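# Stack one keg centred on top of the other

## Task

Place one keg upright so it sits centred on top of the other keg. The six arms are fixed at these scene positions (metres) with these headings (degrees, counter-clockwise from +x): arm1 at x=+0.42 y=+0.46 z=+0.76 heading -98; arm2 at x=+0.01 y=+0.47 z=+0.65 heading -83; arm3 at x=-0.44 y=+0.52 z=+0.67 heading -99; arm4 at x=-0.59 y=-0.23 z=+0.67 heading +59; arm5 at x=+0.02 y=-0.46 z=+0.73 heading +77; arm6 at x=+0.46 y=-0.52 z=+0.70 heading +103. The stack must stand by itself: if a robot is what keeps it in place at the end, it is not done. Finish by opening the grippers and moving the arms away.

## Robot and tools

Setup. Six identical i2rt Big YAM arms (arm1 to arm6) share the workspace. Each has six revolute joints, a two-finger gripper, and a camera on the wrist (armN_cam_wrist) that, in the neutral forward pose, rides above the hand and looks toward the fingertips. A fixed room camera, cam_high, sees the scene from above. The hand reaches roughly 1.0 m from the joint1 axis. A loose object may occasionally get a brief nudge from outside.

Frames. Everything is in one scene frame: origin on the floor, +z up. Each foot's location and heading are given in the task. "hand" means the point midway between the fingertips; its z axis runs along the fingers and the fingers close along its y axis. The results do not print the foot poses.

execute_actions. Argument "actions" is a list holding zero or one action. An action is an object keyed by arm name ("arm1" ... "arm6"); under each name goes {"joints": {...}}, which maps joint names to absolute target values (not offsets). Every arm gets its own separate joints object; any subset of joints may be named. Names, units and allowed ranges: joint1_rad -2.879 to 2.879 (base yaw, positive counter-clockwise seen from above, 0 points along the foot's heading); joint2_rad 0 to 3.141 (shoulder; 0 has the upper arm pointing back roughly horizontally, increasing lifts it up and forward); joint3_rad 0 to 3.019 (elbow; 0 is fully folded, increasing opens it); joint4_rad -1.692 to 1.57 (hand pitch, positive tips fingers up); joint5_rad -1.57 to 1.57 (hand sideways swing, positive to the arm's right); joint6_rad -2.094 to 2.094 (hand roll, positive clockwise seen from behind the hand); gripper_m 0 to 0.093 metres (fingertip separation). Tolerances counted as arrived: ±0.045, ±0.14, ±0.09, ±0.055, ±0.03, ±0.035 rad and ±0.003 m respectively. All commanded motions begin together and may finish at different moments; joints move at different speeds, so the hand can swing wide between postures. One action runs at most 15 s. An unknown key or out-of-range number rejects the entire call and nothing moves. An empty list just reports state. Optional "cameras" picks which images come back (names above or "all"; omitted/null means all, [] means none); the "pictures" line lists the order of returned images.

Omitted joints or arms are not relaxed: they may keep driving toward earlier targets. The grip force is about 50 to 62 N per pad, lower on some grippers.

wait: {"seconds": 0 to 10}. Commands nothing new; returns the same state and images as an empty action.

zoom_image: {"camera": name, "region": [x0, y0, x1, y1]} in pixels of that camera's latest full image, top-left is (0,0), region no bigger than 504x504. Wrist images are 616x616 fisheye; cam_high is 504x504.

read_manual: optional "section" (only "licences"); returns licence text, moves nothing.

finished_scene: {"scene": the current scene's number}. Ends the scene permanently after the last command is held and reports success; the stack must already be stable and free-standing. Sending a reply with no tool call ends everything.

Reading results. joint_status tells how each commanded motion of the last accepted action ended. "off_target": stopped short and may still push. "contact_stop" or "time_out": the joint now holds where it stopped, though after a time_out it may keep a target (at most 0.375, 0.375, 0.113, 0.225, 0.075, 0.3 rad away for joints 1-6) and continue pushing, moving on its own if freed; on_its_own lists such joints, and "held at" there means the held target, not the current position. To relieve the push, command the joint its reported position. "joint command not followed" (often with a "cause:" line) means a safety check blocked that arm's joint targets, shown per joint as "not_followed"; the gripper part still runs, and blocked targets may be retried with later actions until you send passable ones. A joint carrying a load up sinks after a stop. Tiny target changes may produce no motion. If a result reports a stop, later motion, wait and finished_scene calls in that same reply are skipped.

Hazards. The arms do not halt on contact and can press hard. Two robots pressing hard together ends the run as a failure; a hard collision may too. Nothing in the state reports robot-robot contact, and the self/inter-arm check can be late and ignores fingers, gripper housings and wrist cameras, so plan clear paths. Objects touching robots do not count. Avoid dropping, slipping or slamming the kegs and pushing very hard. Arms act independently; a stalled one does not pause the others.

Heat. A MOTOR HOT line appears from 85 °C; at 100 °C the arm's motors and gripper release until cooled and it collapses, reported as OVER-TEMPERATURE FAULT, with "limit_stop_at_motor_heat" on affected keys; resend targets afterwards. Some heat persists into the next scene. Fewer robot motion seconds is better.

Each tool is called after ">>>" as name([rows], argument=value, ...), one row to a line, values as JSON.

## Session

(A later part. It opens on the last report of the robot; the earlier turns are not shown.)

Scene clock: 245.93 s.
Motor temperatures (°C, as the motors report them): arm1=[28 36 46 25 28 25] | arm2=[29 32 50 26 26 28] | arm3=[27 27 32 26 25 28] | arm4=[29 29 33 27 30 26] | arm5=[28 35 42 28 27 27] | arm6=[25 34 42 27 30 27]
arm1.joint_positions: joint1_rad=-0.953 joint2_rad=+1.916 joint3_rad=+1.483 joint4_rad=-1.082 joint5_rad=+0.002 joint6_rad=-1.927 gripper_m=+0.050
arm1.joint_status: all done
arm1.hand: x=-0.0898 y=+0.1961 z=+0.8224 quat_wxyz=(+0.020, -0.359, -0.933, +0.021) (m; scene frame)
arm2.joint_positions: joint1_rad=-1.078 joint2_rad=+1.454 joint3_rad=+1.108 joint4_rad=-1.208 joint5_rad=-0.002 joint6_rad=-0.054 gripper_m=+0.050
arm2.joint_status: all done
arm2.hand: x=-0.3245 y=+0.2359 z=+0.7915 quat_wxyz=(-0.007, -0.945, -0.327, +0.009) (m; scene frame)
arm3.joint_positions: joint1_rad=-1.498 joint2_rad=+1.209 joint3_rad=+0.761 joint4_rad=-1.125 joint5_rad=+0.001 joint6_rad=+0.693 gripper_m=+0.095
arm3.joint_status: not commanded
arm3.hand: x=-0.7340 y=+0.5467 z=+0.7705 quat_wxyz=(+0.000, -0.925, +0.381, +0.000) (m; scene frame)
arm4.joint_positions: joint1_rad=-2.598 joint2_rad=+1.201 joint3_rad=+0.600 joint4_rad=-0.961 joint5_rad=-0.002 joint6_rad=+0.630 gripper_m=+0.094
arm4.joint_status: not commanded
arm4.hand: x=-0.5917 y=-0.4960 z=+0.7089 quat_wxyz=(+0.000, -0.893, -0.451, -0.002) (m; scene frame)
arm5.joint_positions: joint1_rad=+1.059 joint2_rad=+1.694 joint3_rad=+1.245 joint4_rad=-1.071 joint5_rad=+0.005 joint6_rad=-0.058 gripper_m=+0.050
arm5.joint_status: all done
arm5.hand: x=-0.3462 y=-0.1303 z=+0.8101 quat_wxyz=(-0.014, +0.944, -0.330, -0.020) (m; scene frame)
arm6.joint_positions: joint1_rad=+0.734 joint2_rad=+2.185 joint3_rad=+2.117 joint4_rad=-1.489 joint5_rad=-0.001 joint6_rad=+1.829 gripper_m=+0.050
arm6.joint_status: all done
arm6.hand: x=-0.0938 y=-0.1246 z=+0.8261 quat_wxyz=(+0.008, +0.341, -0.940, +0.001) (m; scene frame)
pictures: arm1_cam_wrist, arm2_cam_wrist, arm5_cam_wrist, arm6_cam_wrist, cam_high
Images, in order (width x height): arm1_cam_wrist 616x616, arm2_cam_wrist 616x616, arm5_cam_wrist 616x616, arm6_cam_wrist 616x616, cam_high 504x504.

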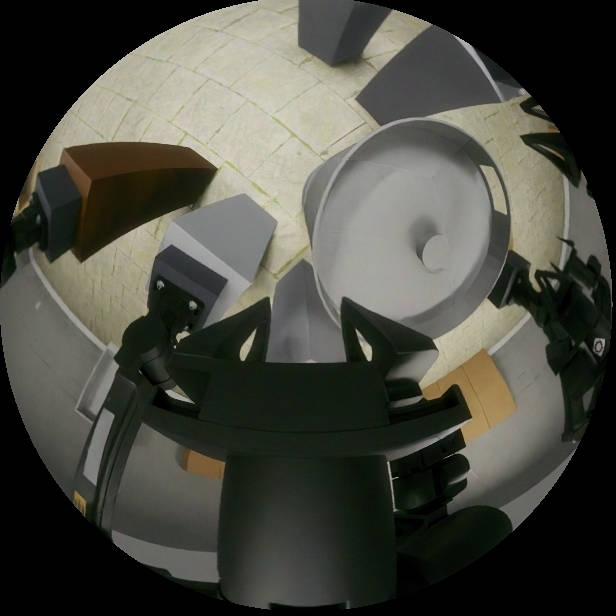

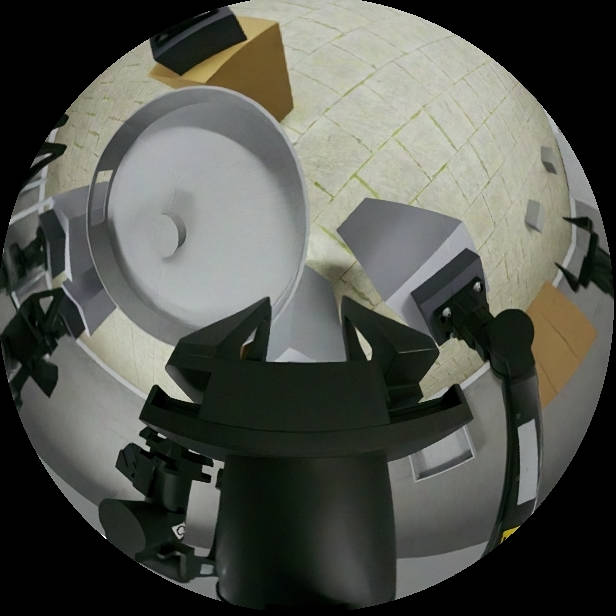

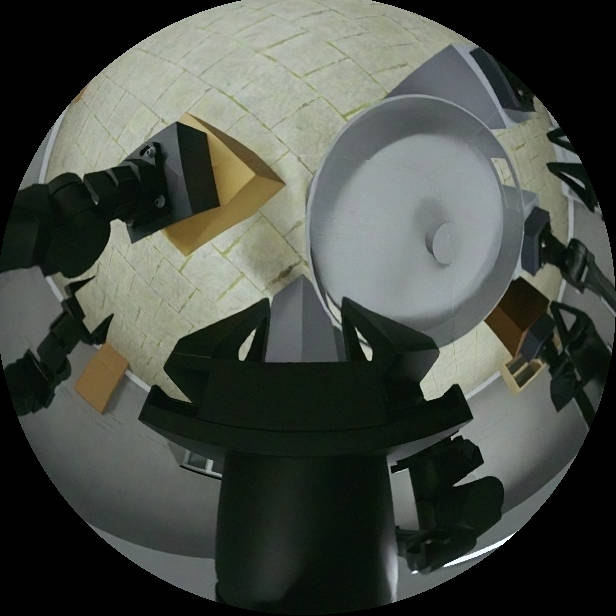

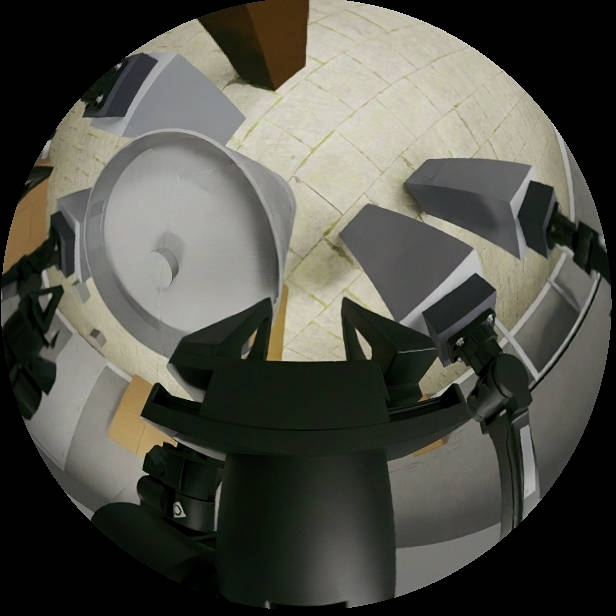

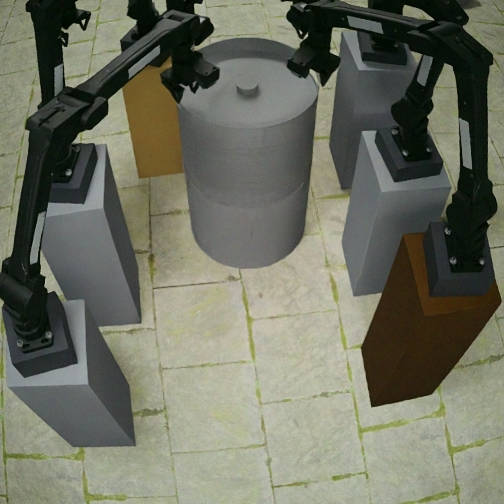

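>>> execute_actions([
  {"arm1":{"joints":{"joint1_rad":-0.4,"joint2_rad":1.3,"joint3_rad":1.1,"joint4_rad":-1.3}},"arm2":{"joints":{"joint2_rad":1.0,"joint4_rad":-1.5}},"arm5":{"joints":{"joint2_rad":1.1,"joint4_rad":-1.5}},"arm6":{"joints":{"joint1_rad":0.3,"joint2_rad":1.4,"joint3_rad":1.3,"joint4_rad":-1.4}}},
], cameras=["arm2_cam_wrist","arm5_cam_wrist","cam_high"])

>>> zoom_image(camera="cam_high", region=[160,20,340,280])

Scene clock: 251.47 s.
Motor temperatures (°C, as the motors report them): arm1=[28 35 44 25 28 25] | arm2=[29 31 47 26 26 28] | arm3=[27 27 32 26 25 28] | arm4=[29 29 33 27 30 26] | arm5=[28 34 41 28 27 27] | arm6=[25 34 40 27 30 27]
arm1.joint_positions: joint1_rad=-0.392 joint2_rad=+1.280 joint3_rad=+1.105 joint4_rad=-1.283 joint5_rad=-0.001 joint6_rad=-1.926 gripper_m=+0.050
arm1.joint_status: all done
arm1.hand: x=+0.2266 y=+0.1311 z=+0.9656 quat_wxyz=(+0.024, -0.088, -0.995, +0.051) (m; scene frame)
arm2.joint_positions: joint1_rad=-1.078 joint2_rad=+0.990 joint3_rad=+1.108 joint4_rad=-1.490 joint5_rad=-0.002 joint6_rad=-0.054 gripper_m=+0.050
arm2.joint_status: all done
arm2.hand: x=-0.2345 y=+0.3003 z=+0.9401 quat_wxyz=(-0.032, -0.940, -0.325, +0.096) (m; scene frame)
arm3.joint_positions: joint1_rad=-1.498 joint2_rad=+1.209 joint3_rad=+0.761 joint4_rad=-1.125 joint5_rad=+0.001 joint6_rad=+0.693 gripper_m=+0.095
arm3.joint_status: not commanded
arm3.hand: x=-0.7340 y=+0.5467 z=+0.7705 quat_wxyz=(+0.000, -0.925, +0.381, +0.000) (m; scene frame)
arm4.joint_positions: joint1_rad=-2.598 joint2_rad=+1.201 joint3_rad=+0.600 joint4_rad=-0.961 joint5_rad=-0.002 joint6_rad=+0.630 gripper_m=+0.094
arm4.joint_status: not commanded
arm4.hand: x=-0.5917 y=-0.4960 z=+0.7089 quat_wxyz=(+0.000, -0.893, -0.451, -0.002) (m; scene frame)
arm5.joint_positions: joint1_rad=+1.059 joint2_rad=+1.084 joint3_rad=+1.243 joint4_rad=-1.492 joint5_rad=+0.005 joint6_rad=-0.058 gripper_m=+0.050
arm5.joint_status: all done
arm5.hand: x=-0.2340 y=-0.2330 z=+1.0428 quat_wxyz=(-0.050, +0.937, -0.328, -0.106) (m; scene frame)
arm6.joint_positions: joint1_rad=+0.302 joint2_rad=+1.390 joint3_rad=+1.305 joint4_rad=-1.408 joint5_rad=+0.001 joint6_rad=+1.829 gripper_m=+0.050
arm6.joint_status: all done
arm6.hand: x=+0.2520 y=-0.1522 z=+0.9342 quat_wxyz=(+0.017, +0.131, -0.991, -0.029) (m; scene frame)
pictures: arm2_cam_wrist, arm5_cam_wrist, cam_high
joint command not followed: on one or more control steps a check withheld the commanded joint targets of the arm1 arm, and it was not sent them on those steps.
cause: the commanded joint targets would bring a part of the robot too close to another arm (this arm's wrist (the part past joint 4) and the other arm's wrist (the part past joint 4)); next, command targets that bring no part of the robot closer to that arm.
joint command not followed: on one or more control steps a check withheld the commanded joint targets of the arm6 arm, and it was not sent them on those steps.
cause: the commanded joint targets would bring a part of the robot too close to another arm (this arm's wrist (the part past joint 4) and the other arm's wrist (the part past joint 4)); next, command targets that bring no part of the robot closer to that arm.
Images, in order (width x height): arm2_cam_wrist 616x616, arm5_cam_wrist 616x616, cam_high 504x504.

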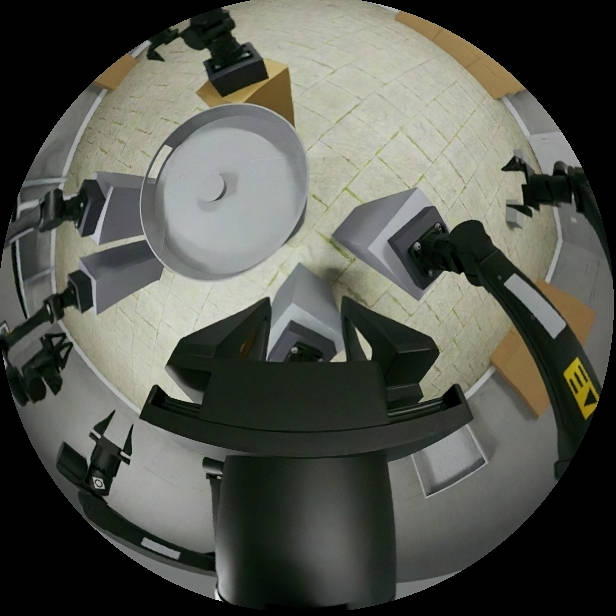

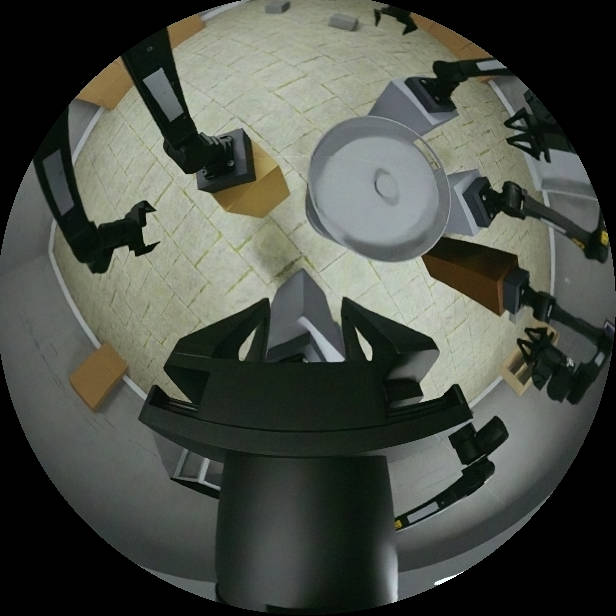

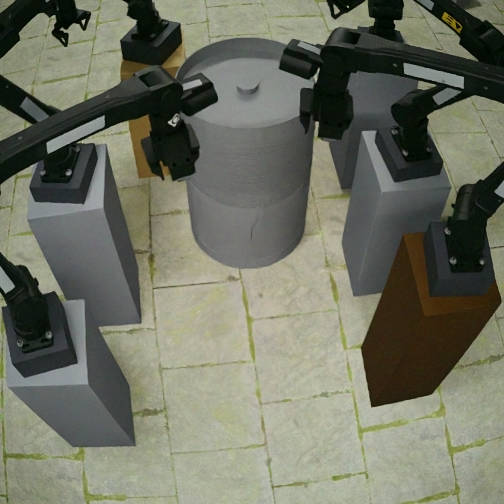

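Region (160, 20, 340, 280) of cam_high's 504x504 image, scaled by 1.938, with more detail than that image has; it fills the left 349 columns of this view, and the rest is white.

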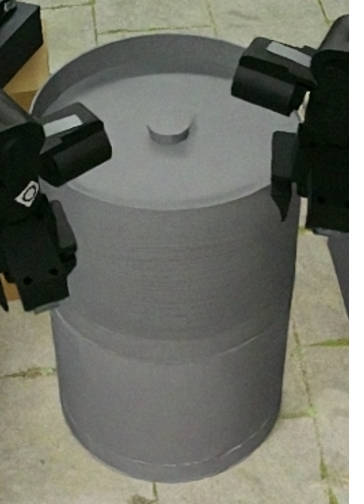

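>>> zoom_image(camera="cam_high", region=[180,150,320,230])

>>> execute_actions(actions=[], cameras=["arm3_cam_wrist","arm4_cam_wrist"])

>>> zoom_image(camera="arm3_cam_wrist", region=[250,280,370,380])

>>> zoom_image(camera="arm4_cam_wrist", region=[240,280,360,380])

Region (180, 150, 320, 230) of cam_high's 504x504 image, scaled by 3.600, with more detail than that image has; it fills the top 288 rows of this view, and the rest is white.

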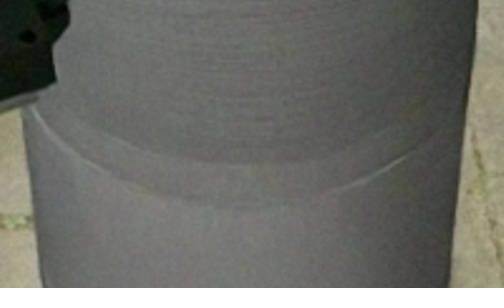

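Scene clock: 254.97 s.
Motor temperatures (°C, as the motors report them): arm1=[28 35 43 25 28 25] | arm2=[29 31 46 26 26 28] | arm3=[27 27 32 26 25 28] | arm4=[29 29 33 27 30 26] | arm5=[28 34 40 28 27 27] | arm6=[25 33 40 27 30 27]
arm1.joint_positions: joint1_rad=-0.392 joint2_rad=+1.280 joint3_rad=+1.105 joint4_rad=-1.283 joint5_rad=-0.001 joint6_rad=-1.926 gripper_m=+0.050
arm1.joint_status: all done
arm1.hand: x=+0.2266 y=+0.1311 z=+0.9656 quat_wxyz=(+0.024, -0.088, -0.995, +0.051) (m; scene frame)
arm2.joint_positions: joint1_rad=-1.078 joint2_rad=+0.990 joint3_rad=+1.108 joint4_rad=-1.490 joint5_rad=-0.002 joint6_rad=-0.054 gripper_m=+0.050
arm2.joint_status: all done
arm2.hand: x=-0.2345 y=+0.3003 z=+0.9401 quat_wxyz=(-0.032, -0.940, -0.325, +0.096) (m; scene frame)
arm3.joint_positions: joint1_rad=-1.498 joint2_rad=+1.209 joint3_rad=+0.761 joint4_rad=-1.125 joint5_rad=+0.001 joint6_rad=+0.693 gripper_m=+0.095
arm3.joint_status: not commanded
arm3.hand: x=-0.7340 y=+0.5467 z=+0.7705 quat_wxyz=(+0.000, -0.925, +0.381, +0.000) (m; scene frame)
arm4.joint_positions: joint1_rad=-2.598 joint2_rad=+1.201 joint3_rad=+0.600 joint4_rad=-0.961 joint5_rad=-0.002 joint6_rad=+0.630 gripper_m=+0.094
arm4.joint_status: not commanded
arm4.hand: x=-0.5917 y=-0.4960 z=+0.7089 quat_wxyz=(+0.000, -0.893, -0.451, -0.002) (m; scene frame)
arm5.joint_positions: joint1_rad=+1.059 joint2_rad=+1.084 joint3_rad=+1.243 joint4_rad=-1.492 joint5_rad=+0.005 joint6_rad=-0.058 gripper_m=+0.050
arm5.joint_status: all done
arm5.hand: x=-0.2340 y=-0.2330 z=+1.0428 quat_wxyz=(-0.050, +0.937, -0.328, -0.106) (m; scene frame)
arm6.joint_positions: joint1_rad=+0.302 joint2_rad=+1.390 joint3_rad=+1.305 joint4_rad=-1.408 joint5_rad=+0.001 joint6_rad=+1.829 gripper_m=+0.050
arm6.joint_status: all done
arm6.hand: x=+0.2520 y=-0.1522 z=+0.9342 quat_wxyz=(+0.017, +0.131, -0.991, -0.029) (m; scene frame)
pictures: arm3_cam_wrist, arm4_cam_wrist
Images, in order (width x height): arm3_cam_wrist 616x616, arm4_cam_wrist 616x616.

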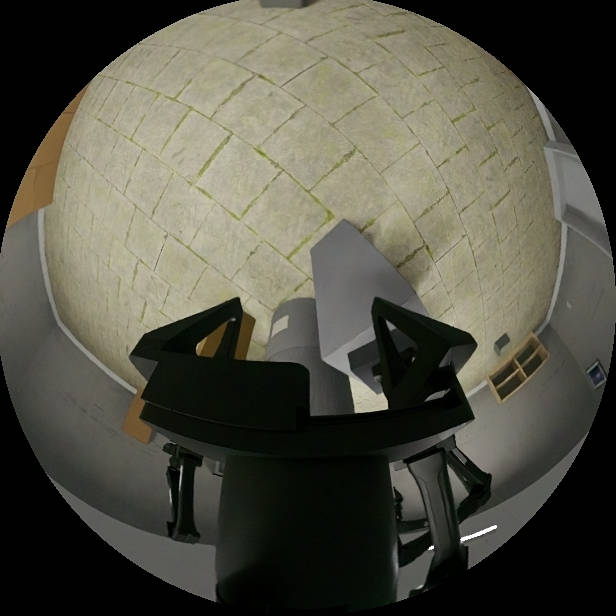

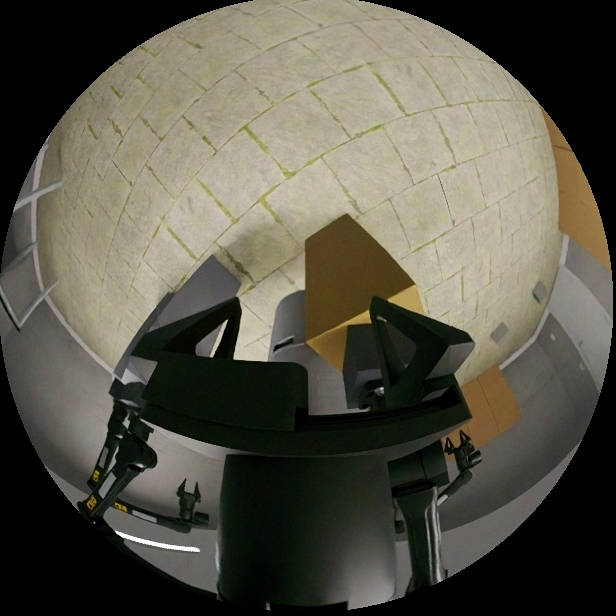

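Region (250, 280, 370, 380) of arm3_cam_wrist's 616x616 image, scaled by 4.200, with more detail than that image has.

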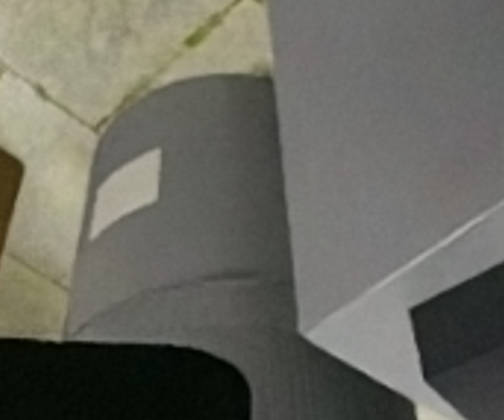

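Region (240, 280, 360, 380) of arm4_cam_wrist's 616x616 image, scaled by 4.200, with more detail than that image has.

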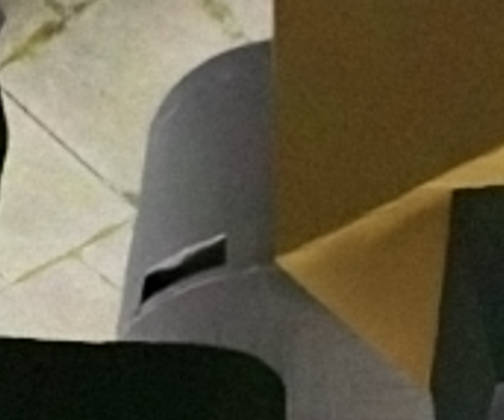

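>>> finished_scene(scene=1)

The scene is finished: the task was done.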